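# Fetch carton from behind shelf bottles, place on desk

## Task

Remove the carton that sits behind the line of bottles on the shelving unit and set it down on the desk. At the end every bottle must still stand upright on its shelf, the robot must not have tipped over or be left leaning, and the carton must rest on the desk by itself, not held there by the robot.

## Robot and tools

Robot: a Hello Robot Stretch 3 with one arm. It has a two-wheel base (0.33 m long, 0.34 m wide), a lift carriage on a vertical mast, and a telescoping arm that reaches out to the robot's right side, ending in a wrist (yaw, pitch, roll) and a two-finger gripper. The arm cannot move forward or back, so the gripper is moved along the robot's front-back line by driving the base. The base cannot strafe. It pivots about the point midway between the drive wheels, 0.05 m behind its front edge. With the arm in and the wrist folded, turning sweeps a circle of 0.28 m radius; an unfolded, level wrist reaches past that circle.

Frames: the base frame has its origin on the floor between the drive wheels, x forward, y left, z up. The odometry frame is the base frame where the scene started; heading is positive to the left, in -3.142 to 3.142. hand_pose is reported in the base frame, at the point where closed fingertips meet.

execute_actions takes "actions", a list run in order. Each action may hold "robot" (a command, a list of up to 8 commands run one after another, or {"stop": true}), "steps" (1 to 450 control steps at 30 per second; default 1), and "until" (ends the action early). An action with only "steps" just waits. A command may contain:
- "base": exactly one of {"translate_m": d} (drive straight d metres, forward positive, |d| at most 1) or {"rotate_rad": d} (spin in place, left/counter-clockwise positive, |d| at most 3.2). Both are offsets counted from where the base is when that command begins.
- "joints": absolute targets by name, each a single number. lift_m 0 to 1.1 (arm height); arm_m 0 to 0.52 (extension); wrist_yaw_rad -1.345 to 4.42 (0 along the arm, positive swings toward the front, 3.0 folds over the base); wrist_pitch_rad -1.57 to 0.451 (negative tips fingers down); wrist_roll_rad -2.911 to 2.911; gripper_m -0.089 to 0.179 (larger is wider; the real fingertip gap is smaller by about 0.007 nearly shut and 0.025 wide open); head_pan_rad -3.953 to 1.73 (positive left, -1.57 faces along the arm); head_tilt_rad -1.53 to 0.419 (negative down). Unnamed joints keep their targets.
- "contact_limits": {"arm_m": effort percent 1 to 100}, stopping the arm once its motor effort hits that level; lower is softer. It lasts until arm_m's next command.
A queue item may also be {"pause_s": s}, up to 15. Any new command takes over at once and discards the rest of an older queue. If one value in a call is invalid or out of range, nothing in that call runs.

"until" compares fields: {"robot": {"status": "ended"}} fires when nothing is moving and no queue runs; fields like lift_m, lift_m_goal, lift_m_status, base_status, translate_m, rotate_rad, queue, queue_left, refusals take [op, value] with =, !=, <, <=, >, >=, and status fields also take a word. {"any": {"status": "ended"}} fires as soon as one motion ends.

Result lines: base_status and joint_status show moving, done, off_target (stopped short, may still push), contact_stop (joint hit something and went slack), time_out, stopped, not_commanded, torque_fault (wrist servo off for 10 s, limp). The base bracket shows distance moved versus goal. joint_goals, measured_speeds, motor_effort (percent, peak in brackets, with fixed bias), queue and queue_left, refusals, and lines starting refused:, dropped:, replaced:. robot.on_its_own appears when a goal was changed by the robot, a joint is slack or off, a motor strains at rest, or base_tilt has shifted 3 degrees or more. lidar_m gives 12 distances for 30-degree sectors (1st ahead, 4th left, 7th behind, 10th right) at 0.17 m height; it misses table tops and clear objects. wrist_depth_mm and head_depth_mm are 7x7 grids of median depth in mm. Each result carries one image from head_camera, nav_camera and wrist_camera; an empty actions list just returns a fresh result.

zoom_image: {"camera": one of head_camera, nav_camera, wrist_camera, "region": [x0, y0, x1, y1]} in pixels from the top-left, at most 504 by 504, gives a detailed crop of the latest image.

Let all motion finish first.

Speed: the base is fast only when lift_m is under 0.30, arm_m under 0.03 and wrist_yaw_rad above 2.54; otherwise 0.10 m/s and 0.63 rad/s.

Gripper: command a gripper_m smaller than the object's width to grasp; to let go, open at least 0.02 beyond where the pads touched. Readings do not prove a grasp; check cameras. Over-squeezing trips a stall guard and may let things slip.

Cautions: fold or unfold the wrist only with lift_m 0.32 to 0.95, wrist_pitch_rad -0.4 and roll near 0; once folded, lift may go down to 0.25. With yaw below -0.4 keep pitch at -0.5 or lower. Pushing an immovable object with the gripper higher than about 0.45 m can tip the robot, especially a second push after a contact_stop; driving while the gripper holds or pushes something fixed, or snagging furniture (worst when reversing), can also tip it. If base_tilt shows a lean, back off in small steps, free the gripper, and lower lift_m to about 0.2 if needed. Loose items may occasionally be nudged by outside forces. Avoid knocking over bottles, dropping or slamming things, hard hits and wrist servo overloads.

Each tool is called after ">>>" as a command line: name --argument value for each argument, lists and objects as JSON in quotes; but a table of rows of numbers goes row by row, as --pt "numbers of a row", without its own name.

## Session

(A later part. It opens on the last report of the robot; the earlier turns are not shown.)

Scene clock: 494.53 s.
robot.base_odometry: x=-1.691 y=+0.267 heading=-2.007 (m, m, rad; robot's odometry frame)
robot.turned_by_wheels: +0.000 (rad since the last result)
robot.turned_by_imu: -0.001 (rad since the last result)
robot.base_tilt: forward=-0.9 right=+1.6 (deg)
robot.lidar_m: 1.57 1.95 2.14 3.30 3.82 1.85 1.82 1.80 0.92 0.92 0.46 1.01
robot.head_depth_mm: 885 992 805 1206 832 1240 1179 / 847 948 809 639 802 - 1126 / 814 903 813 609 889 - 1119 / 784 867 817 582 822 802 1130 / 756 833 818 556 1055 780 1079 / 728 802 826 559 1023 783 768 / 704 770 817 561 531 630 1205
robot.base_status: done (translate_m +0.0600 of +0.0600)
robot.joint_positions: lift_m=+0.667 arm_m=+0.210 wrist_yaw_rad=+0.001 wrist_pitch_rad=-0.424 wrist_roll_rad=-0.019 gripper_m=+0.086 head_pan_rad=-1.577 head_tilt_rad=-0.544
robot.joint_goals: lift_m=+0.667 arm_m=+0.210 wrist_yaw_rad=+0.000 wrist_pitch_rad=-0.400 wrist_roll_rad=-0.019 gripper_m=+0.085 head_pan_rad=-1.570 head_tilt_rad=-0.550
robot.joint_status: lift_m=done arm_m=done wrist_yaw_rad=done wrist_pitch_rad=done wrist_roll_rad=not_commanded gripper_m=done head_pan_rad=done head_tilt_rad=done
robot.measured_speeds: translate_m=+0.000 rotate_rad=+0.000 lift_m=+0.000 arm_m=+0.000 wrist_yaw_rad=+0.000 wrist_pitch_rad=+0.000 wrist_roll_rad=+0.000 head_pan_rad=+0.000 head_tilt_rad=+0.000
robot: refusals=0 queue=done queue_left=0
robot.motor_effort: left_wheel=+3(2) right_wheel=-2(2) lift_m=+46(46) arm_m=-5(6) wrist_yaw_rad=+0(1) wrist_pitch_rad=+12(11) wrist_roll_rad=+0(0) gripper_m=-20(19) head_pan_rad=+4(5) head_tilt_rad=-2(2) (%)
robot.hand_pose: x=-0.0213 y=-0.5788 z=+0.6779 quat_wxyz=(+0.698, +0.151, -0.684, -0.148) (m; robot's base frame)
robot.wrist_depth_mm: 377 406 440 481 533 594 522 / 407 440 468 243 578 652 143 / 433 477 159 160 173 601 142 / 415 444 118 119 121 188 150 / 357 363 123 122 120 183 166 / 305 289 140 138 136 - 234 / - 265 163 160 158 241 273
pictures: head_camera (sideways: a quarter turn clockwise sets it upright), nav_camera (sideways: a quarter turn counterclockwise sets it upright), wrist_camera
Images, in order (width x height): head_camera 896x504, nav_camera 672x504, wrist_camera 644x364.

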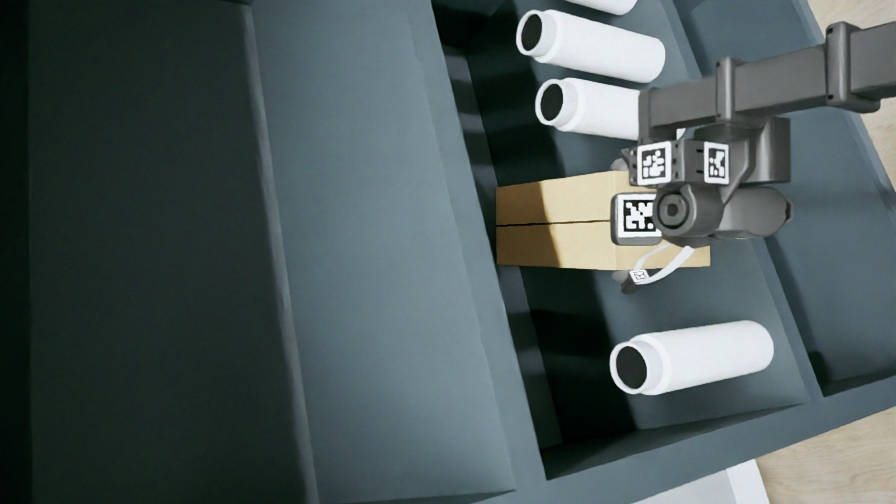

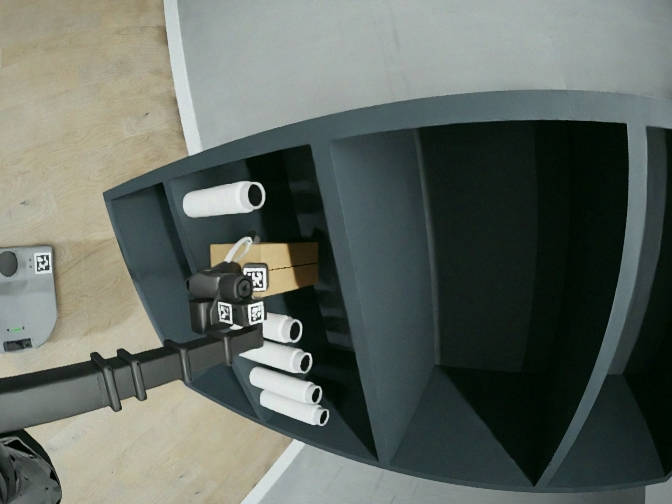

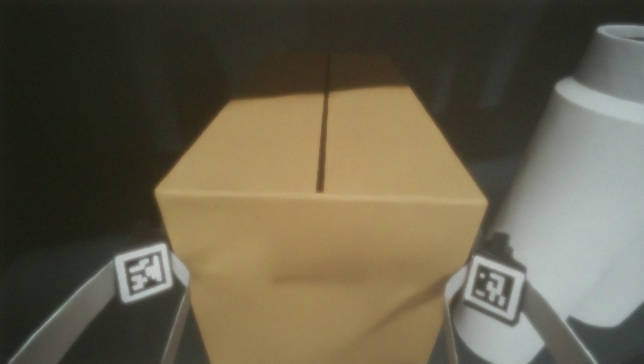

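>>> execute_actions --actions '[{"robot": [{"joints": {"arm_m": 0.058}}, {"joints": {"lift_m": 0.655}}, {"joints": {"gripper_m": 0.165}}, {"joints": {"arm_m": 0.0}}], "steps": 400, "until": {"robot": {"status": "ended"}}}]'

Scene clock: 524.17 s.
robot.base_odometry: x=-1.691 y=+0.267 heading=-2.007 (m, m, rad; robot's odometry frame)
robot.turned_by_wheels: +0.000 (rad since the last result)
robot.turned_by_imu: -0.002 (rad since the last result)
robot.base_tilt: forward=-0.9 right=+1.6 (deg)
robot.lidar_m: 1.58 1.95 2.14 3.31 3.82 1.85 1.82 1.80 0.92 0.92 0.46 1.02
robot.head_depth_mm: 884 992 803 1215 829 1237 1168 / 848 947 808 638 803 890 1140 / 815 907 812 609 1016 664 1081 / 785 869 818 582 985 665 1054 / 756 833 821 557 1055 781 1076 / 730 800 827 558 1021 782 767 / 704 773 816 561 531 630 1201
robot.base_status: done (translate_m +0.0600 of +0.0600)
robot.joint_positions: lift_m=+0.655 arm_m=+0.000 wrist_yaw_rad=+0.001 wrist_pitch_rad=-0.421 wrist_roll_rad=-0.019 gripper_m=+0.165 head_pan_rad=-1.577 head_tilt_rad=-0.544
robot.joint_goals: lift_m=+0.655 arm_m=+0.000 wrist_yaw_rad=+0.000 wrist_pitch_rad=-0.400 wrist_roll_rad=-0.019 gripper_m=+0.165 head_pan_rad=-1.570 head_tilt_rad=-0.550
robot.joint_status: lift_m=done arm_m=done wrist_yaw_rad=done wrist_pitch_rad=done wrist_roll_rad=not_commanded gripper_m=done head_pan_rad=done head_tilt_rad=done
robot.measured_speeds: translate_m=+0.000 rotate_rad=+0.000 lift_m=+0.000 arm_m=+0.000 wrist_yaw_rad=+0.000 wrist_pitch_rad=+0.000 wrist_roll_rad=+0.000 head_pan_rad=+0.000 head_tilt_rad=+0.000
robot: refusals=0 queue=done queue_left=0
robot.motor_effort: left_wheel=+3(4) right_wheel=-2(2) lift_m=+26(45) arm_m=-4(5) wrist_yaw_rad=-1(1) wrist_pitch_rad=+10(12) wrist_roll_rad=+0(0) gripper_m=+0(92) head_pan_rad=+4(4) head_tilt_rad=-3(2) (%)
robot.hand_pose: x=-0.0213 y=-0.3693 z=+0.6674 quat_wxyz=(+0.698, +0.150, -0.685, -0.146) (m; robot's base frame)
robot.wrist_depth_mm: 201 221 614 643 725 311 370 / 280 227 647 230 334 361 416 / 297 245 169 167 172 410 466 / 296 274 186 179 181 444 510 / 278 310 217 203 212 852 707 / 270 315 326 235 818 - 930 / 331 427 729 719 736 787 834
pictures: head_camera (sideways: a quarter turn clockwise sets it upright), nav_camera (sideways: a quarter turn counterclockwise sets it upright), wrist_camera
Images, in order (width x height): head_camera 896x504, nav_camera 672x504, wrist_camera 644x364.

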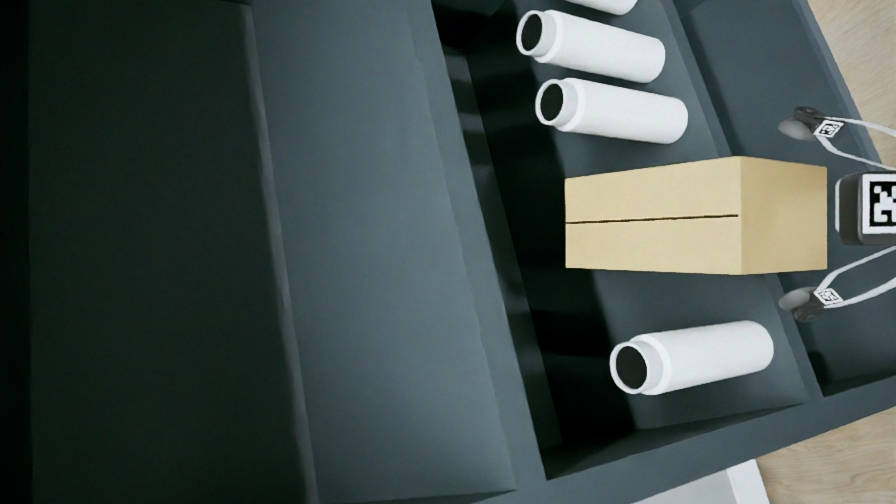

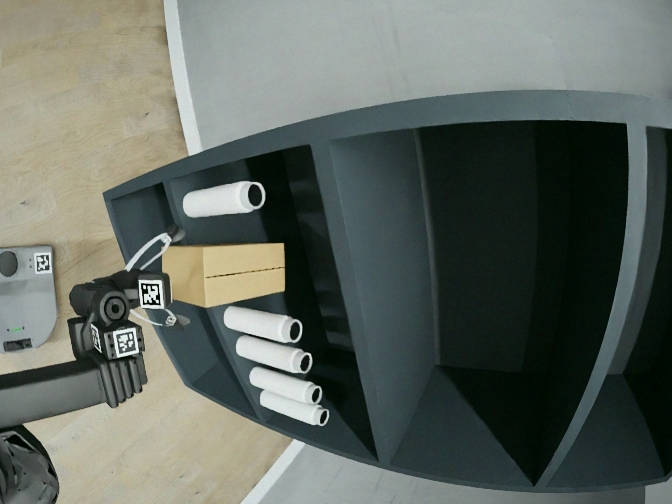

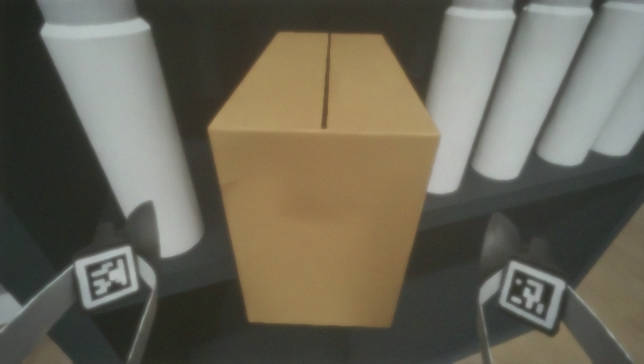

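>>> execute_actions --actions '[{"robot": [{"joints": {"lift_m": 0.825, "wrist_pitch_rad": -0.93}}, {"joints": {"arm_m": 0.257}}, {"joints": {"lift_m": 0.785}}], "steps": 400, "until": {"robot": {"status": "ended"}}}]'

Scene clock: 551.67 s.
robot.base_odometry: x=-1.691 y=+0.267 heading=-2.007 (m, m, rad; robot's odometry frame)
robot.turned_by_wheels: +0.000 (rad since the last result)
robot.turned_by_imu: -0.002 (rad since the last result)
robot.base_tilt: forward=-0.9 right=+1.6 (deg)
robot.lidar_m: 1.57 1.96 2.14 3.30 3.81 1.85 1.82 1.80 0.92 0.92 0.46 1.01
robot.head_depth_mm: 881 990 807 1203 873 - - / 849 947 809 638 - 864 1146 / 815 907 812 582 - 646 1084 / 785 867 817 583 1050 662 1057 / 754 833 820 558 1055 781 1078 / 730 802 825 560 1022 781 766 / 704 770 814 561 530 630 1202
robot.base_status: done (translate_m +0.0600 of +0.0600)
robot.joint_positions: lift_m=+0.785 arm_m=+0.257 wrist_yaw_rad=+0.001 wrist_pitch_rad=-0.937 wrist_roll_rad=-0.019 gripper_m=+0.165 head_pan_rad=-1.577 head_tilt_rad=-0.544
robot.joint_goals: lift_m=+0.785 arm_m=+0.257 wrist_yaw_rad=+0.000 wrist_pitch_rad=-0.930 wrist_roll_rad=-0.019 gripper_m=+0.165 head_pan_rad=-1.570 head_tilt_rad=-0.550
robot.joint_status: lift_m=done arm_m=done wrist_yaw_rad=done wrist_pitch_rad=done wrist_roll_rad=not_commanded gripper_m=done head_pan_rad=done head_tilt_rad=done
robot.measured_speeds: translate_m=+0.000 rotate_rad=+0.000 lift_m=+0.000 arm_m=+0.000 wrist_yaw_rad=+0.000 wrist_pitch_rad=+0.000 wrist_roll_rad=+0.000 head_pan_rad=+0.000 head_tilt_rad=+0.000
robot: refusals=0 queue=done queue_left=0
robot.motor_effort: left_wheel=+3(3) right_wheel=-2(2) lift_m=+26(48) arm_m=+4(4) wrist_yaw_rad=-1(2) wrist_pitch_rad=+3(9) wrist_roll_rad=+0(0) gripper_m=+1(1) head_pan_rad=+4(4) head_tilt_rad=-3(3) (%)
robot.hand_pose: x=-0.0215 y=-0.5339 z=+0.7032 quat_wxyz=(+0.637, +0.323, -0.624, -0.317) (m; robot's base frame)
robot.wrist_depth_mm: 422 459 480 481 480 478 149 / 419 436 420 197 418 428 148 / 384 399 187 180 183 207 162 / 354 369 169 167 169 235 313 / 334 346 155 154 155 339 896 / - 293 145 145 145 - 843 / 172 222 136 136 136 780 793
pictures: head_camera (sideways: a quarter turn clockwise sets it upright), nav_camera (sideways: a quarter turn counterclockwise sets it upright), wrist_camera
Images, in order (width x height): head_camera 896x504, nav_camera 672x504, wrist_camera 644x364.

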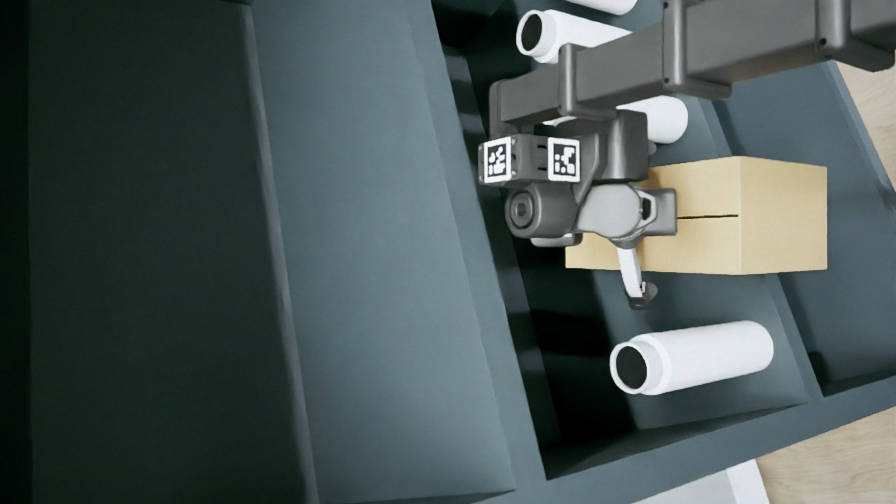

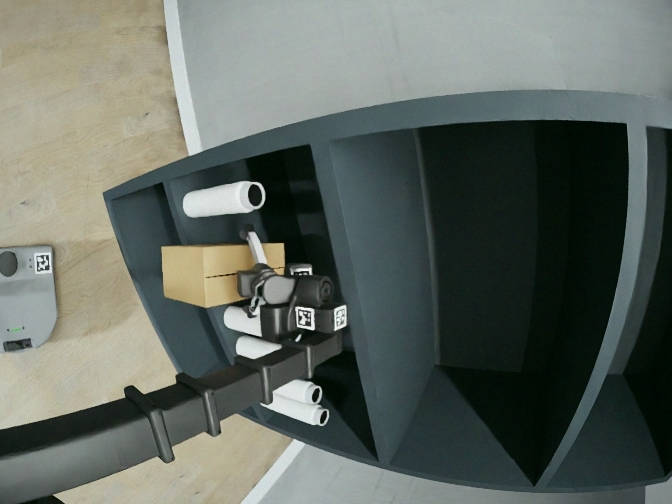

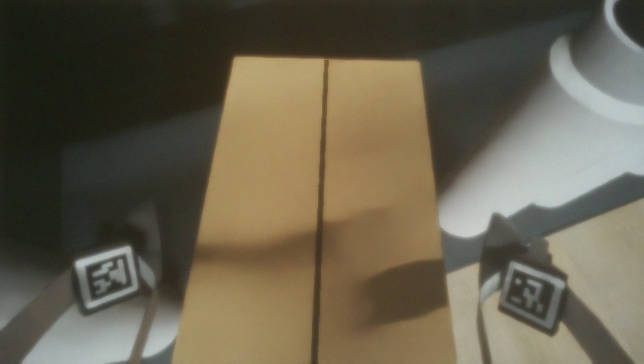

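>>> execute_actions --actions '[{"robot": [{"joints": {"arm_m": 0.248}}, {"joints": {"lift_m": 0.768}}, {"joints": {"gripper_m": 0.085}}, {"pause_s": 0.7}, {"joints": {"lift_m": 0.795}}], "steps": 300, "until": {"robot": {"status": "ended"}}}, {"steps": 10}]'

Scene clock: 569.90 s.
robot.base_odometry: x=-1.691 y=+0.267 heading=-2.007 (m, m, rad; robot's odometry frame)
robot.turned_by_wheels: +0.000 (rad since the last result)
robot.turned_by_imu: -0.002 (rad since the last result)
robot.base_tilt: forward=-0.9 right=+1.6 (deg)
robot.lidar_m: 1.57 1.95 2.15 3.30 3.82 1.85 1.82 1.80 0.92 0.92 0.46 1.02
robot.head_depth_mm: 881 992 805 1211 865 - - / 848 949 810 623 - 892 1143 / 814 905 815 581 - 626 1084 / 784 869 818 581 980 632 1050 / 757 834 820 557 1052 780 1081 / 729 802 825 559 1018 782 766 / 705 772 816 561 531 630 1206
robot.base_status: done (translate_m +0.0600 of +0.0600)
robot.joint_positions: lift_m=+0.795 arm_m=+0.248 wrist_yaw_rad=+0.001 wrist_pitch_rad=-0.944 wrist_roll_rad=-0.019 gripper_m=+0.086 head_pan_rad=-1.577 head_tilt_rad=-0.544
robot.joint_goals: lift_m=+0.795 arm_m=+0.248 wrist_yaw_rad=+0.000 wrist_pitch_rad=-0.930 wrist_roll_rad=-0.019 gripper_m=+0.085 head_pan_rad=-1.570 head_tilt_rad=-0.550
robot.joint_status: lift_m=done arm_m=done wrist_yaw_rad=done wrist_pitch_rad=done wrist_roll_rad=not_commanded gripper_m=done head_pan_rad=done head_tilt_rad=done
robot.measured_speeds: translate_m=+0.000 rotate_rad=+0.000 lift_m=+0.000 arm_m=+0.000 wrist_yaw_rad=+0.000 wrist_pitch_rad=+0.000 wrist_roll_rad=+0.000 head_pan_rad=+0.000 head_tilt_rad=+0.000
robot: refusals=0 queue=done queue_left=0
robot.motor_effort: left_wheel=+3(3) right_wheel=-2(2) lift_m=+47(50) arm_m=-5(4) wrist_yaw_rad=+0(1) wrist_pitch_rad=+6(7) wrist_roll_rad=+0(0) gripper_m=-20(100) head_pan_rad=+4(4) head_tilt_rad=-3(3) (%)
robot.hand_pose: x=-0.0215 y=-0.5241 z=+0.7117 quat_wxyz=(+0.636, +0.325, -0.623, -0.319) (m; robot's base frame)
robot.wrist_depth_mm: 430 471 483 189 483 484 158 / 410 442 175 173 175 429 156 / 376 408 162 159 159 210 175 / 349 376 147 148 147 252 370 / 308 356 137 137 137 359 901 / 160 201 129 129 128 - 861 / - 236 121 121 121 796 802
pictures: head_camera (sideways: a quarter turn clockwise sets it upright), nav_camera (sideways: a quarter turn counterclockwise sets it upright), wrist_camera
Images, in order (width x height): head_camera 896x504, nav_camera 672x504, wrist_camera 644x364.

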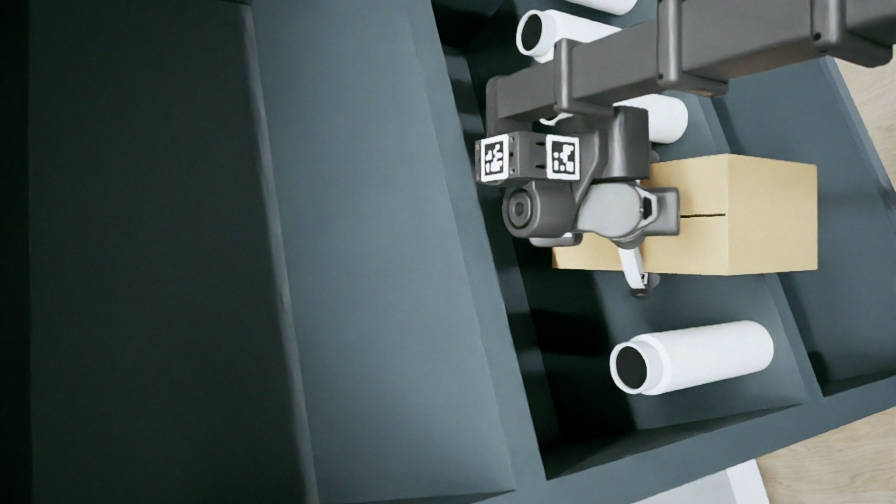

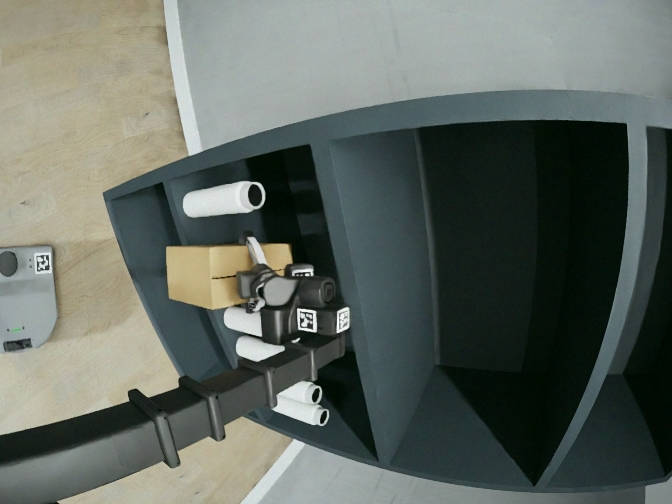

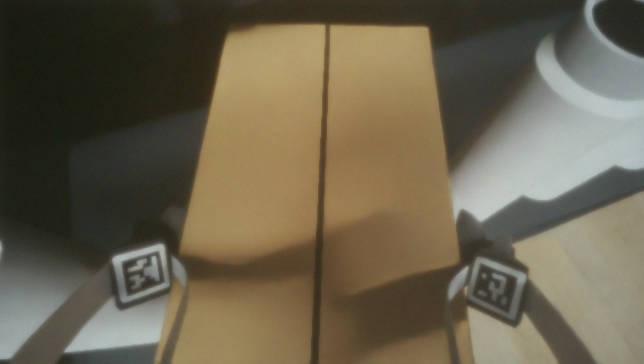

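>>> execute_actions --actions '[{"robot": [{"joints": {"arm_m": 0.02}}, {"base": {"rotate_rad": -1.314}, "joints": {"head_pan_rad": -3.14, "head_tilt_rad": -0.3}}, {"base": {"translate_m": -1.0}, "joints": {"lift_m": 1.02}}, {"base": {"translate_m": -1.0}}], "steps": 450, "until": {"robot": {"status": "ended"}}}, {"steps": 450, "until": {"robot": {"status": "ended"}}}]'

Scene clock: 659.33 s.
robot.base_odometry: x=+0.277 y=-0.089 heading=+2.962 (m, m, rad; robot's odometry frame)
robot.turned_by_wheels: -1.314 (rad since the last result)
robot.turned_by_imu: -1.324 (rad since the last result)
robot.base_tilt: forward=-0.9 right=+1.6 (deg)
robot.lidar_m: 2.45 2.77 1.87 1.73 1.75 1.59 1.85 1.46 2.16 1.64 1.81 2.60
robot.head_depth_mm: 1604 1717 1840 1924 - - - / 1588 1697 1822 1907 - - - / 1576 1690 1805 1892 - - - / 1568 1673 1790 1857 1686 - - / 1543 1646 1776 1733 1671 - - / 1517 1619 1763 1732 1300 - - / 1509 1610 1745 1741 1266 - -
robot.base_status: done (translate_m -1.0000 of -1.0000)
robot.joint_positions: lift_m=+1.020 arm_m=+0.020 wrist_yaw_rad=+0.001 wrist_pitch_rad=-0.944 wrist_roll_rad=-0.019 gripper_m=+0.086 head_pan_rad=-3.133 head_tilt_rad=-0.310
robot.joint_goals: lift_m=+1.020 arm_m=+0.020 wrist_yaw_rad=+0.000 wrist_pitch_rad=-0.930 wrist_roll_rad=-0.019 gripper_m=+0.085 head_pan_rad=-3.140 head_tilt_rad=-0.300
robot.joint_status: lift_m=done arm_m=done wrist_yaw_rad=done wrist_pitch_rad=done wrist_roll_rad=not_commanded gripper_m=done head_pan_rad=done head_tilt_rad=done
robot.measured_speeds: translate_m=+0.000 rotate_rad=+0.000 lift_m=+0.000 arm_m=+0.000 wrist_yaw_rad=+0.000 wrist_pitch_rad=+0.000 wrist_roll_rad=+0.000 head_pan_rad=+0.000 head_tilt_rad=+0.000
robot: refusals=0 queue=done queue_left=0
robot.motor_effort: left_wheel=+3(5) right_wheel=-1(8) lift_m=+47(47) arm_m=-5(3) wrist_yaw_rad=-1(1) wrist_pitch_rad=+7(6) wrist_roll_rad=+0(0) gripper_m=-20(20) head_pan_rad=-6(65) head_tilt_rad=+4(16) (%)
robot.hand_pose: x=-0.0215 y=-0.2960 z=+0.9366 quat_wxyz=(+0.636, +0.325, -0.623, -0.319) (m; robot's base frame)
robot.wrist_depth_mm: - - - 189 - - - / - - 176 173 176 - - / - - 161 158 159 - - / - - 147 148 147 - - / - - 137 137 137 - - / - - 128 128 128 - - / - - 121 121 121 - -
pictures: head_camera (sideways: a quarter turn clockwise sets it upright), nav_camera (sideways: a quarter turn counterclockwise sets it upright), wrist_camera
Images, in order (width x height): head_camera 896x504, nav_camera 672x504, wrist_camera 644x364.

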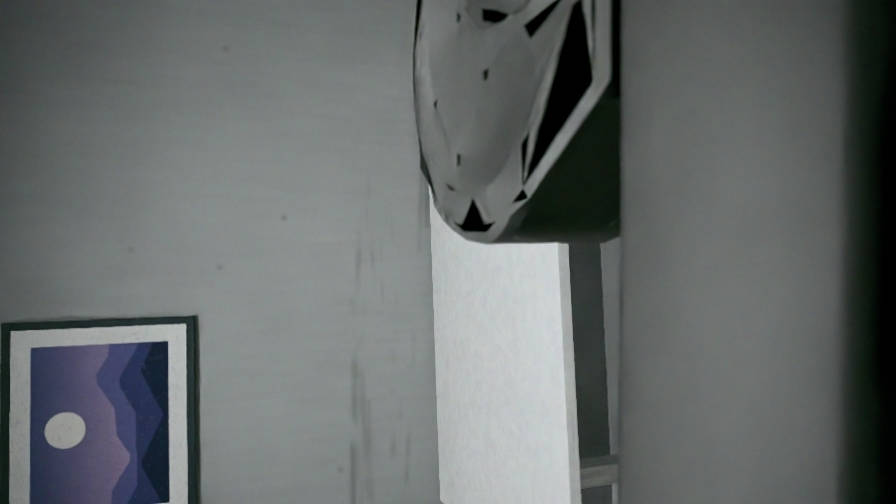

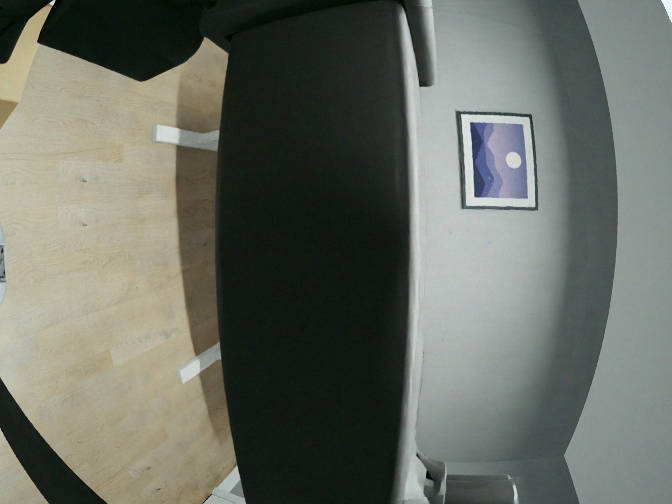

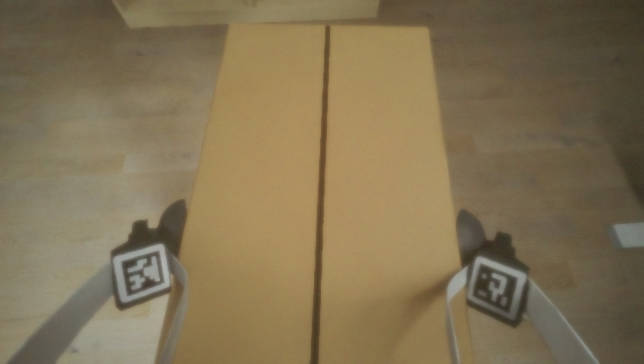

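>>> execute_actions --actions '[{"robot": [{"base": {"translate_m": -0.62}}, {"base": {"rotate_rad": -1.445}, "joints": {"head_pan_rad": -1.57, "head_tilt_rad": -0.65}}], "steps": 450, "until": {"robot": {"status": "ended"}}}]'

Scene clock: 690.50 s.
robot.base_odometry: x=+0.887 y=-0.200 heading=+1.517 (m, m, rad; robot's odometry frame)
robot.turned_by_wheels: -1.445 (rad since the last result)
robot.turned_by_imu: -1.456 (rad since the last result)
robot.base_tilt: forward=-0.8 right=+1.6 (deg)
robot.lidar_m: 1.70 1.87 3.04 3.05 2.31 1.70 1.67 1.08 1.04 1.23 0.92 1.81
robot.head_depth_mm: 1001 1086 - - - 1277 1143 / 1003 1130 - - - - 321 / 1007 1138 - - - - 321 / 1014 1140 1232 944 424 341 322 / 1011 1146 1233 912 745 1316 1126 / 1020 1146 1236 914 725 1360 1151 / 1024 1156 1248 918 726 1322 1149
robot.base_status: done (rotate_rad -1.4449 of -1.4450)
robot.joint_positions: lift_m=+1.020 arm_m=+0.020 wrist_yaw_rad=+0.001 wrist_pitch_rad=-0.944 wrist_roll_rad=-0.019 gripper_m=+0.086 head_pan_rad=-1.577 head_tilt_rad=-0.642
robot.joint_goals: lift_m=+1.020 arm_m=+0.020 wrist_yaw_rad=+0.000 wrist_pitch_rad=-0.930 wrist_roll_rad=-0.019 gripper_m=+0.085 head_pan_rad=-1.570 head_tilt_rad=-0.650
robot.joint_status: lift_m=done arm_m=done wrist_yaw_rad=done wrist_pitch_rad=done wrist_roll_rad=not_commanded gripper_m=done head_pan_rad=done head_tilt_rad=done
robot.measured_speeds: translate_m=+0.000 rotate_rad=+0.000 lift_m=+0.000 arm_m=+0.000 wrist_yaw_rad=+0.000 wrist_pitch_rad=+0.000 wrist_roll_rad=+0.000 head_pan_rad=+0.000 head_tilt_rad=+0.000
robot: refusals=0 queue=done queue_left=0
robot.motor_effort: left_wheel=+3(4) right_wheel=-2(5) lift_m=+47(47) arm_m=-5(4) wrist_yaw_rad=-1(0) wrist_pitch_rad=+6(7) wrist_roll_rad=+0(0) gripper_m=-20(20) head_pan_rad=+5(63) head_tilt_rad=-3(23) (%)
robot.hand_pose: x=-0.0215 y=-0.2960 z=+0.9366 quat_wxyz=(+0.636, +0.325, -0.623, -0.319) (m; robot's base frame)
robot.wrist_depth_mm: 543 550 536 189 543 551 545 / 499 499 176 173 176 500 495 / 457 455 161 159 159 459 454 / - - 148 147 147 431 427 / - - 137 137 137 - - / - - 128 128 128 - - / - - 121 121 120 - -
pictures: head_camera (sideways: a quarter turn clockwise sets it upright), nav_camera (sideways: a quarter turn counterclockwise sets it upright), wrist_camera
Images, in order (width x height): head_camera 896x504, nav_camera 672x504, wrist_camera 644x364.

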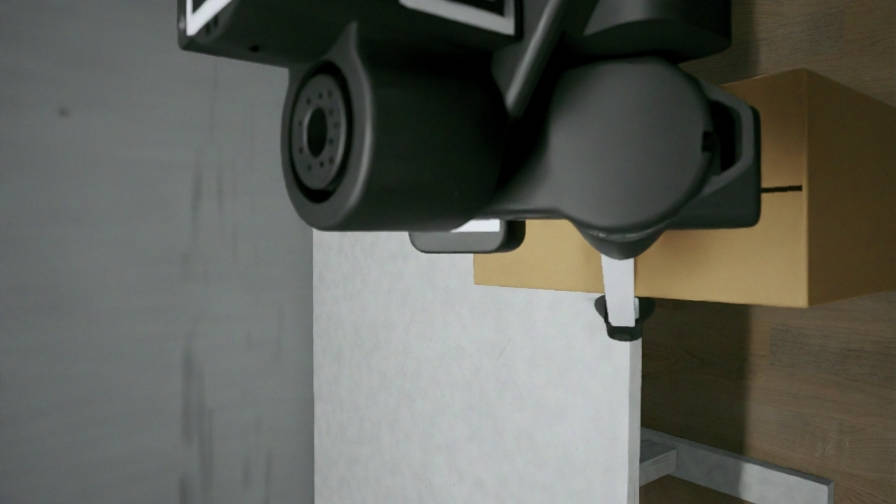

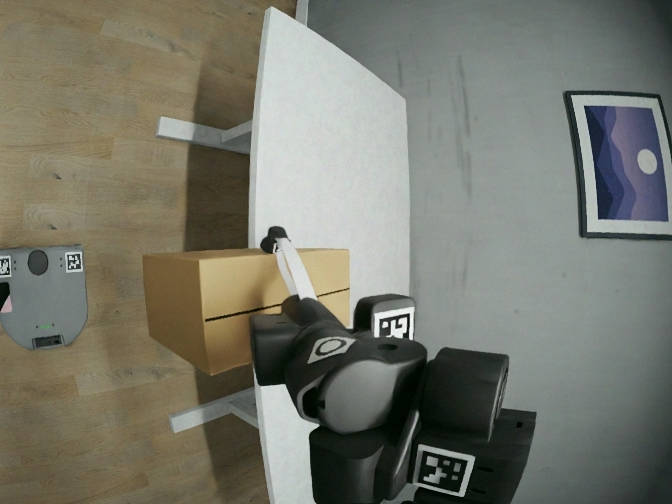

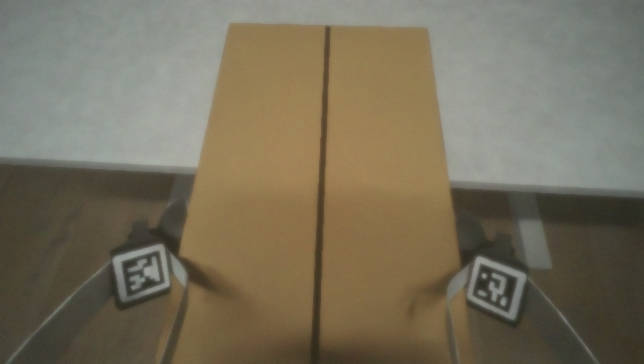

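>>> execute_actions --actions '[]'

Scene clock: 710.07 s.
robot.base_odometry: x=+0.887 y=-0.200 heading=+1.517 (m, m, rad; robot's odometry frame)
robot.turned_by_wheels: +0.000 (rad since the last result)
robot.turned_by_imu: -0.001 (rad since the last result)
robot.base_tilt: forward=-0.9 right=+1.6 (deg)
robot.lidar_m: 1.70 1.87 3.05 3.05 2.32 1.70 1.67 1.07 1.05 1.23 0.92 1.80
robot.head_depth_mm: 999 1088 - - - 1275 1140 / 1001 1127 - - - - 321 / 1006 1138 - - - - 321 / 1009 1137 1228 943 424 342 321 / 1015 1145 1234 913 745 1317 1129 / 1022 1155 1244 915 724 1353 1156 / 1020 1153 1243 917 727 1318 1150
robot.base_status: done (rotate_rad -1.4449 of -1.4450)
robot.joint_positions: lift_m=+1.020 arm_m=+0.020 wrist_yaw_rad=+0.001 wrist_pitch_rad=-0.944 wrist_roll_rad=-0.019 gripper_m=+0.086 head_pan_rad=-1.577 head_tilt_rad=-0.642
robot.joint_goals: lift_m=+1.020 arm_m=+0.020 wrist_yaw_rad=+0.000 wrist_pitch_rad=-0.930 wrist_roll_rad=-0.019 gripper_m=+0.085 head_pan_rad=-1.570 head_tilt_rad=-0.650
robot.joint_status: lift_m=done arm_m=done wrist_yaw_rad=done wrist_pitch_rad=done wrist_roll_rad=not_commanded gripper_m=done head_pan_rad=done head_tilt_rad=done
robot.measured_speeds: translate_m=+0.000 rotate_rad=+0.000 lift_m=+0.000 arm_m=+0.000 wrist_yaw_rad=+0.000 wrist_pitch_rad=+0.000 wrist_roll_rad=+0.000 head_pan_rad=+0.000 head_tilt_rad=+0.000
robot: refusals=0 queue=done queue_left=0
robot.motor_effort: left_wheel=+2(3) right_wheel=-2(2) lift_m=+47(47) arm_m=-5(4) wrist_yaw_rad=-1(1) wrist_pitch_rad=+7(6) wrist_roll_rad=+0(0) gripper_m=-19(20) head_pan_rad=+4(5) head_tilt_rad=-3(3) (%)
robot.hand_pose: x=-0.0215 y=-0.2960 z=+0.9366 quat_wxyz=(+0.636, +0.325, -0.623, -0.319) (m; robot's base frame)
robot.wrist_depth_mm: 548 550 538 190 548 546 545 / 494 499 176 173 175 497 498 / 455 452 162 159 159 450 453 / - - 147 147 147 435 427 / - - 137 137 137 - - / - - 129 128 129 - - / - - 121 121 121 - -
pictures: head_camera (sideways: a quarter turn clockwise sets it upright), nav_camera (sideways: a quarter turn counterclockwise sets it upright), wrist_camera
Images, in order (width x height): head_camera 896x504, nav_camera 672x504, wrist_camera 644x364.

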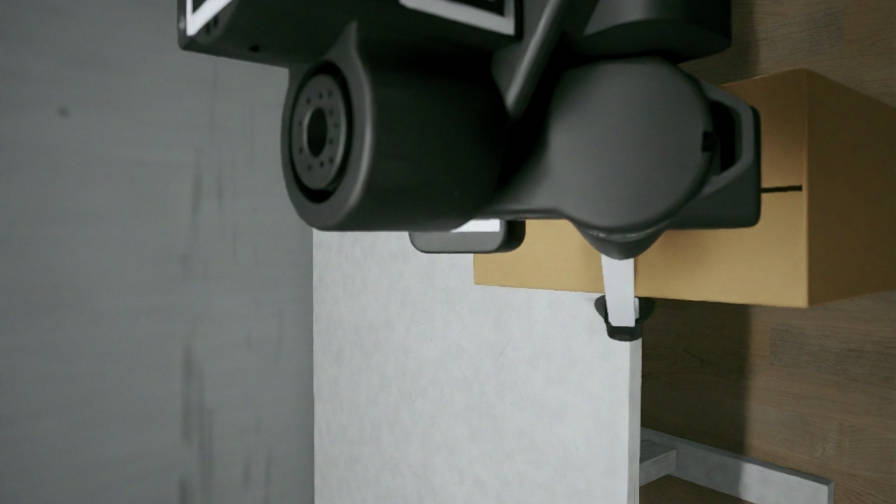

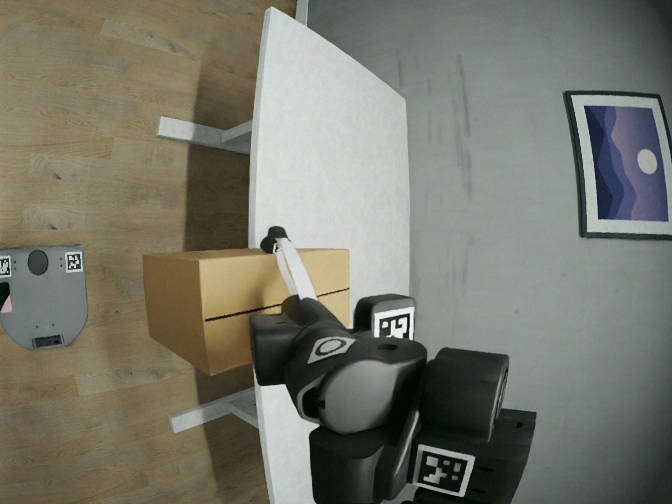

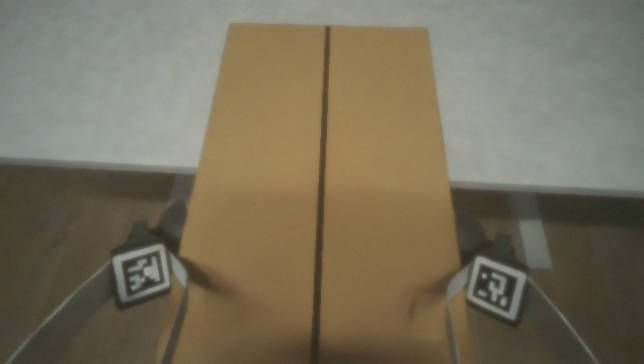

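>>> execute_actions --actions '[{"robot": {"joints": {"arm_m": 0.42}}, "steps": 300, "until": {"robot": {"status": "ended"}}}]'

Scene clock: 719.23 s.
robot.base_odometry: x=+0.887 y=-0.200 heading=+1.517 (m, m, rad; robot's odometry frame)
robot.turned_by_wheels: +0.000 (rad since the last result)
robot.turned_by_imu: -0.002 (rad since the last result)
robot.base_tilt: forward=-0.8 right=+1.6 (deg)
robot.lidar_m: 1.71 1.87 3.05 3.05 2.32 1.70 1.66 1.08 1.04 1.23 0.92 1.81
robot.head_depth_mm: 966 1170 1209 899 714 1339 1142 / 969 1151 1219 903 716 1342 1142 / 972 1171 702 686 717 1340 1149 / 994 1140 672 685 720 1349 1145 / 1014 1143 1232 910 721 1355 1153 / 1019 1152 1235 914 725 1354 1155 / 1021 1153 1240 917 727 1318 1148
robot.base_status: done (rotate_rad -1.4449 of -1.4450)
robot.joint_positions: lift_m=+1.020 arm_m=+0.420 wrist_yaw_rad=+0.001 wrist_pitch_rad=-0.944 wrist_roll_rad=-0.019 gripper_m=+0.086 head_pan_rad=-1.577 head_tilt_rad=-0.642
robot.joint_goals: lift_m=+1.020 arm_m=+0.420 wrist_yaw_rad=+0.000 wrist_pitch_rad=-0.930 wrist_roll_rad=-0.019 gripper_m=+0.085 head_pan_rad=-1.570 head_tilt_rad=-0.650
robot.joint_status: lift_m=done arm_m=done wrist_yaw_rad=done wrist_pitch_rad=done wrist_roll_rad=not_commanded gripper_m=done head_pan_rad=done head_tilt_rad=done
robot.measured_speeds: translate_m=+0.000 rotate_rad=+0.000 lift_m=+0.000 arm_m=+0.000 wrist_yaw_rad=+0.000 wrist_pitch_rad=+0.000 wrist_roll_rad=+0.000 head_pan_rad=+0.000 head_tilt_rad=+0.000
robot: refusals=0 queue=done queue_left=0
robot.motor_effort: left_wheel=+2(3) right_wheel=-2(2) lift_m=+47(47) arm_m=+4(4) wrist_yaw_rad=+0(1) wrist_pitch_rad=+7(7) wrist_roll_rad=+0(0) gripper_m=-20(20) head_pan_rad=+5(5) head_tilt_rad=-3(3) (%)
robot.hand_pose: x=-0.0215 y=-0.6954 z=+0.9366 quat_wxyz=(+0.636, +0.325, -0.623, -0.319) (m; robot's base frame)
robot.wrist_depth_mm: 541 540 534 189 542 539 542 / 497 499 176 172 176 491 492 / 452 452 162 159 159 455 451 / 418 419 147 147 147 417 419 / 391 397 137 137 137 394 388 / 365 355 128 128 128 - 363 / 344 342 121 121 120 337 344
pictures: head_camera (sideways: a quarter turn clockwise sets it upright), nav_camera (sideways: a quarter turn counterclockwise sets it upright), wrist_camera
Images, in order (width x height): head_camera 896x504, nav_camera 672x504, wrist_camera 644x364.

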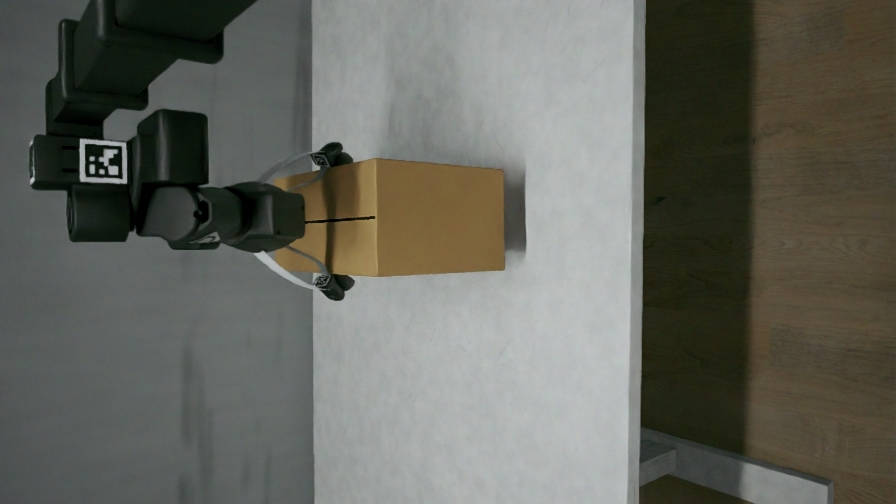

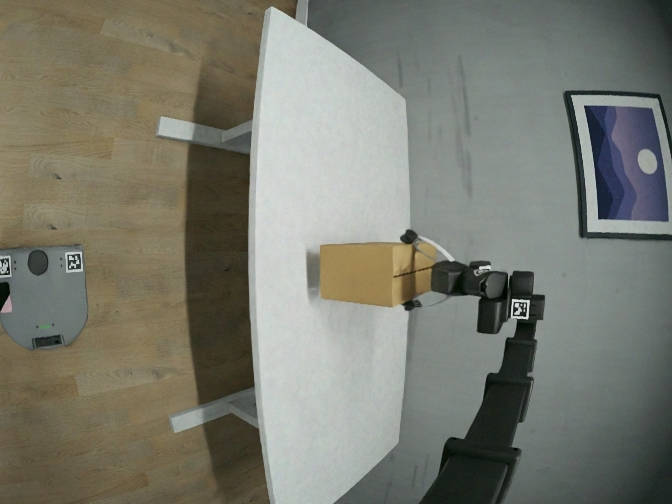

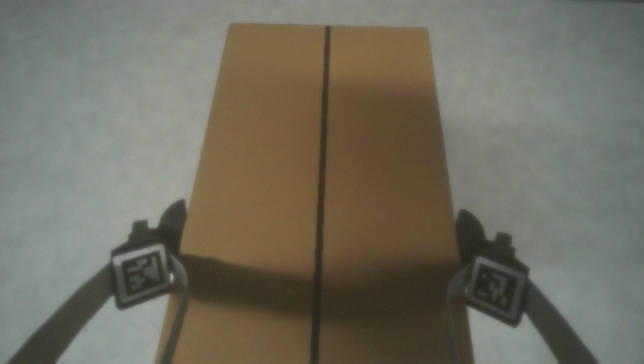

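>>> execute_actions --actions '[{"robot": {"joints": {"lift_m": 0.96}}, "steps": 300, "until": {"robot": {"status": "ended"}}}]'

Scene clock: 736.43 s.
robot.base_odometry: x=+0.887 y=-0.200 heading=+1.517 (m, m, rad; robot's odometry frame)
robot.turned_by_wheels: +0.000 (rad since the last result)
robot.turned_by_imu: -0.001 (rad since the last result)
robot.base_tilt: forward=-0.9 right=+1.6 (deg)
robot.lidar_m: 1.70 1.87 3.07 3.06 2.31 1.70 1.66 1.08 1.05 1.23 0.92 1.81
robot.head_depth_mm: 998 1084 - 896 715 1340 1139 / 1002 - 1185 901 717 1343 1144 / 1008 - 1161 693 719 1346 1147 / 1008 1145 1200 693 720 1344 1146 / 1014 1148 1231 911 722 1356 1148 / 1021 1154 1235 914 723 1352 1151 / 1020 1155 1245 918 726 1322 1149
robot.base_status: done (rotate_rad -1.4449 of -1.4450)
robot.joint_positions: lift_m=+0.960 arm_m=+0.420 wrist_yaw_rad=+0.001 wrist_pitch_rad=-0.944 wrist_roll_rad=-0.019 gripper_m=+0.086 head_pan_rad=-1.577 head_tilt_rad=-0.642
robot.joint_goals: lift_m=+0.960 arm_m=+0.420 wrist_yaw_rad=+0.000 wrist_pitch_rad=-0.930 wrist_roll_rad=-0.019 gripper_m=+0.085 head_pan_rad=-1.570 head_tilt_rad=-0.650
robot.joint_status: lift_m=done arm_m=done wrist_yaw_rad=done wrist_pitch_rad=done wrist_roll_rad=not_commanded gripper_m=done head_pan_rad=done head_tilt_rad=done
robot.measured_speeds: translate_m=+0.000 rotate_rad=+0.000 lift_m=+0.000 arm_m=+0.000 wrist_yaw_rad=+0.000 wrist_pitch_rad=+0.000 wrist_roll_rad=+0.000 head_pan_rad=+0.000 head_tilt_rad=+0.000
robot: refusals=0 queue=done queue_left=0
robot.motor_effort: left_wheel=+2(3) right_wheel=-2(2) lift_m=+27(47) arm_m=+4(4) wrist_yaw_rad=+0(0) wrist_pitch_rad=+6(7) wrist_roll_rad=+1(0) gripper_m=-20(20) head_pan_rad=+5(4) head_tilt_rad=-3(3) (%)
robot.hand_pose: x=-0.0215 y=-0.6954 z=+0.8773 quat_wxyz=(+0.636, +0.325, -0.623, -0.319) (m; robot's base frame)
robot.wrist_depth_mm: 457 454 449 189 456 455 453 / 417 412 175 173 176 414 415 / 382 384 162 159 160 379 380 / 353 352 148 147 147 353 353 / 328 331 137 137 137 333 327 / 306 300 128 129 128 - 307 / 289 286 121 121 120 284 288
pictures: head_camera (sideways: a quarter turn clockwise sets it upright), nav_camera (sideways: a quarter turn counterclockwise sets it upright), wrist_camera
Images, in order (width x height): head_camera 896x504, nav_camera 672x504, wrist_camera 644x364.

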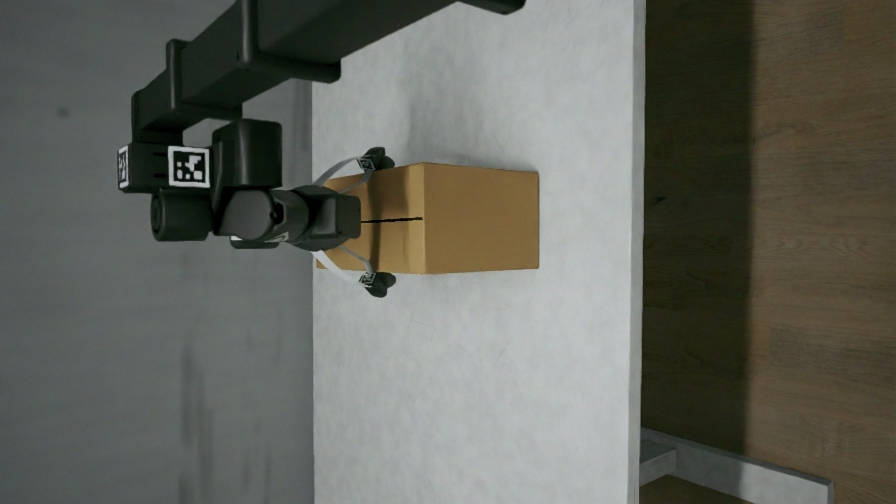

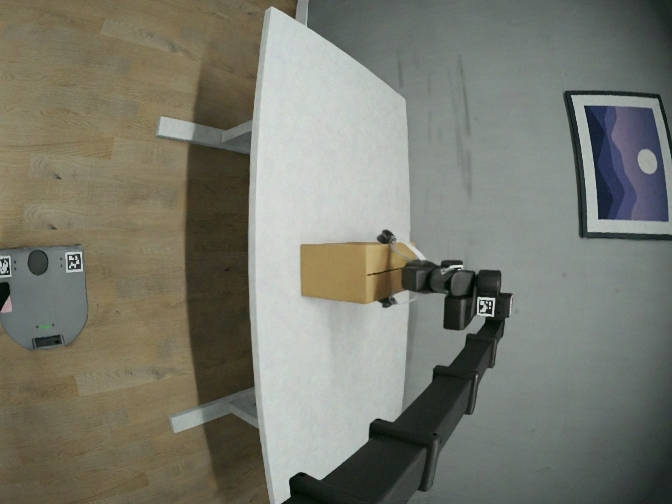

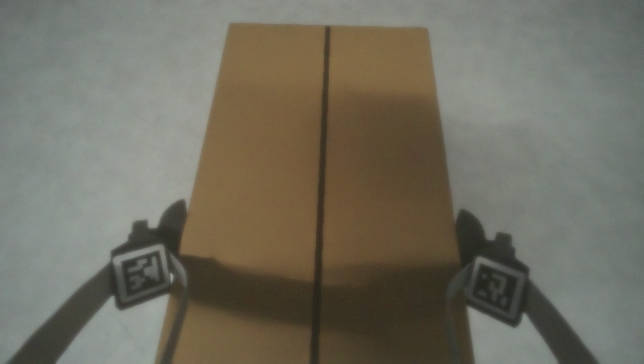

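>>> execute_actions --actions '[{"robot": {"joints": {"lift_m": 0.952}}, "steps": 150, "until": {"robot": {"status": "ended"}}}]'

Scene clock: 749.77 s.
robot.base_odometry: x=+0.887 y=-0.200 heading=+1.517 (m, m, rad; robot's odometry frame)
robot.turned_by_wheels: +0.000 (rad since the last result)
robot.turned_by_imu: -0.001 (rad since the last result)
robot.base_tilt: forward=-0.9 right=+1.6 (deg)
robot.lidar_m: 1.70 1.88 3.03 3.06 2.32 1.70 1.67 1.08 1.04 1.23 0.92 1.81
robot.head_depth_mm: 1001 1104 - 885 713 1338 1141 / 1005 1074 1156 902 716 1343 1144 / 1007 - 1109 699 716 1345 1148 / 1012 1131 1226 700 719 1350 1148 / 1014 1148 1230 913 724 1350 1153 / 1020 1153 1240 917 726 1353 1150 / 1021 1158 1248 918 726 1318 1146
robot.base_status: done (rotate_rad -1.4449 of -1.4450)
robot.joint_positions: lift_m=+0.953 arm_m=+0.420 wrist_yaw_rad=+0.001 wrist_pitch_rad=-0.927 wrist_roll_rad=-0.019 gripper_m=+0.086 head_pan_rad=-1.577 head_tilt_rad=-0.642
robot.joint_goals: lift_m=+0.953 arm_m=+0.420 wrist_yaw_rad=+0.000 wrist_pitch_rad=-0.930 wrist_roll_rad=-0.019 gripper_m=+0.085 head_pan_rad=-1.570 head_tilt_rad=-0.650
robot.joint_status: lift_m=contact_stop arm_m=done wrist_yaw_rad=done wrist_pitch_rad=done wrist_roll_rad=not_commanded gripper_m=done head_pan_rad=done head_tilt_rad=done
robot.measured_speeds: translate_m=+0.000 rotate_rad=+0.000 lift_m=+0.000 arm_m=+0.000 wrist_yaw_rad=+0.000 wrist_pitch_rad=+0.024 wrist_roll_rad=+0.000 head_pan_rad=+0.000 head_tilt_rad=+0.000
robot: refusals=0 queue=dropped queue_left=0
robot.on_its_own: lift_m is slack since a contact_stop, until your next command for it
robot.motor_effort: left_wheel=+3(3) right_wheel=-1(2) lift_m=+35(35) arm_m=+4(4) wrist_yaw_rad=-1(1) wrist_pitch_rad=-2(7) wrist_roll_rad=+0(0) gripper_m=-20(20) head_pan_rad=+5(5) head_tilt_rad=-3(4) (%)
robot.hand_pose: x=-0.0215 y=-0.6993 z=+0.8720 quat_wxyz=(+0.639, +0.319, -0.626, -0.313) (m; robot's base frame)
robot.wrist_depth_mm: 460 462 461 461 460 459 459 / 420 415 179 176 179 416 415 / 383 380 163 161 161 381 378 / 349 350 148 148 148 350 349 / 324 329 137 137 137 327 324 / 303 296 128 128 127 - 302 / 287 281 120 120 120 278 284
pictures: head_camera (sideways: a quarter turn clockwise sets it upright), nav_camera (sideways: a quarter turn counterclockwise sets it upright), wrist_camera
Images, in order (width x height): head_camera 896x504, nav_camera 672x504, wrist_camera 644x364.

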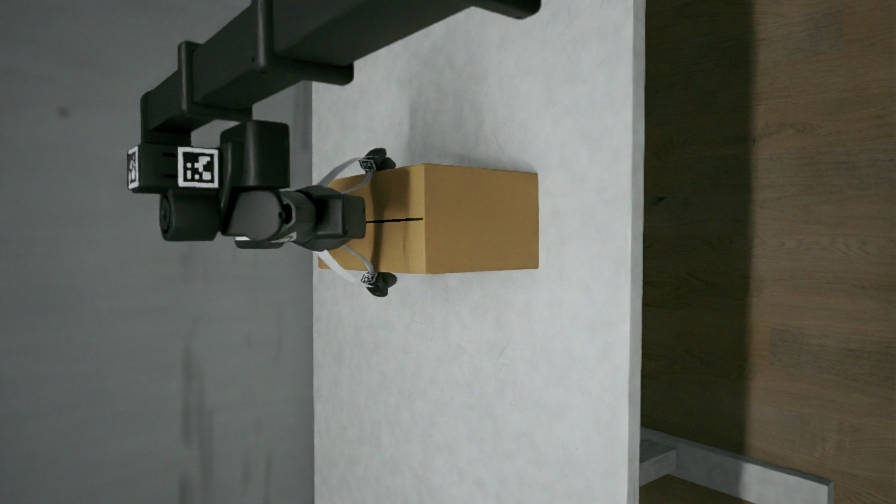

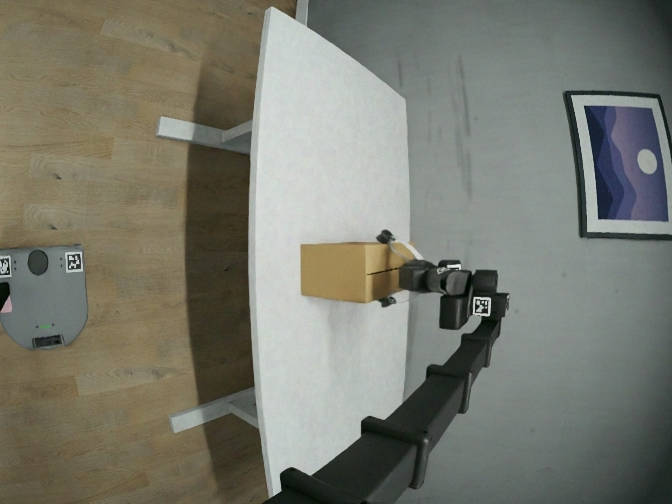

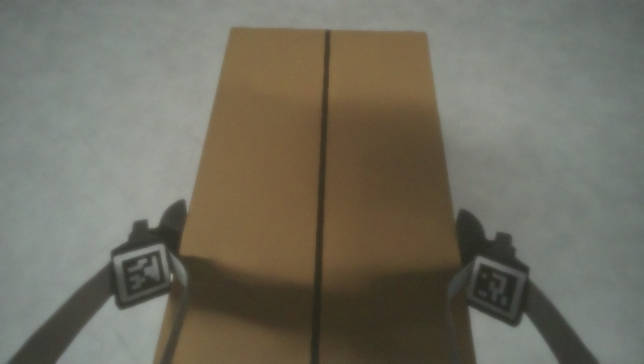

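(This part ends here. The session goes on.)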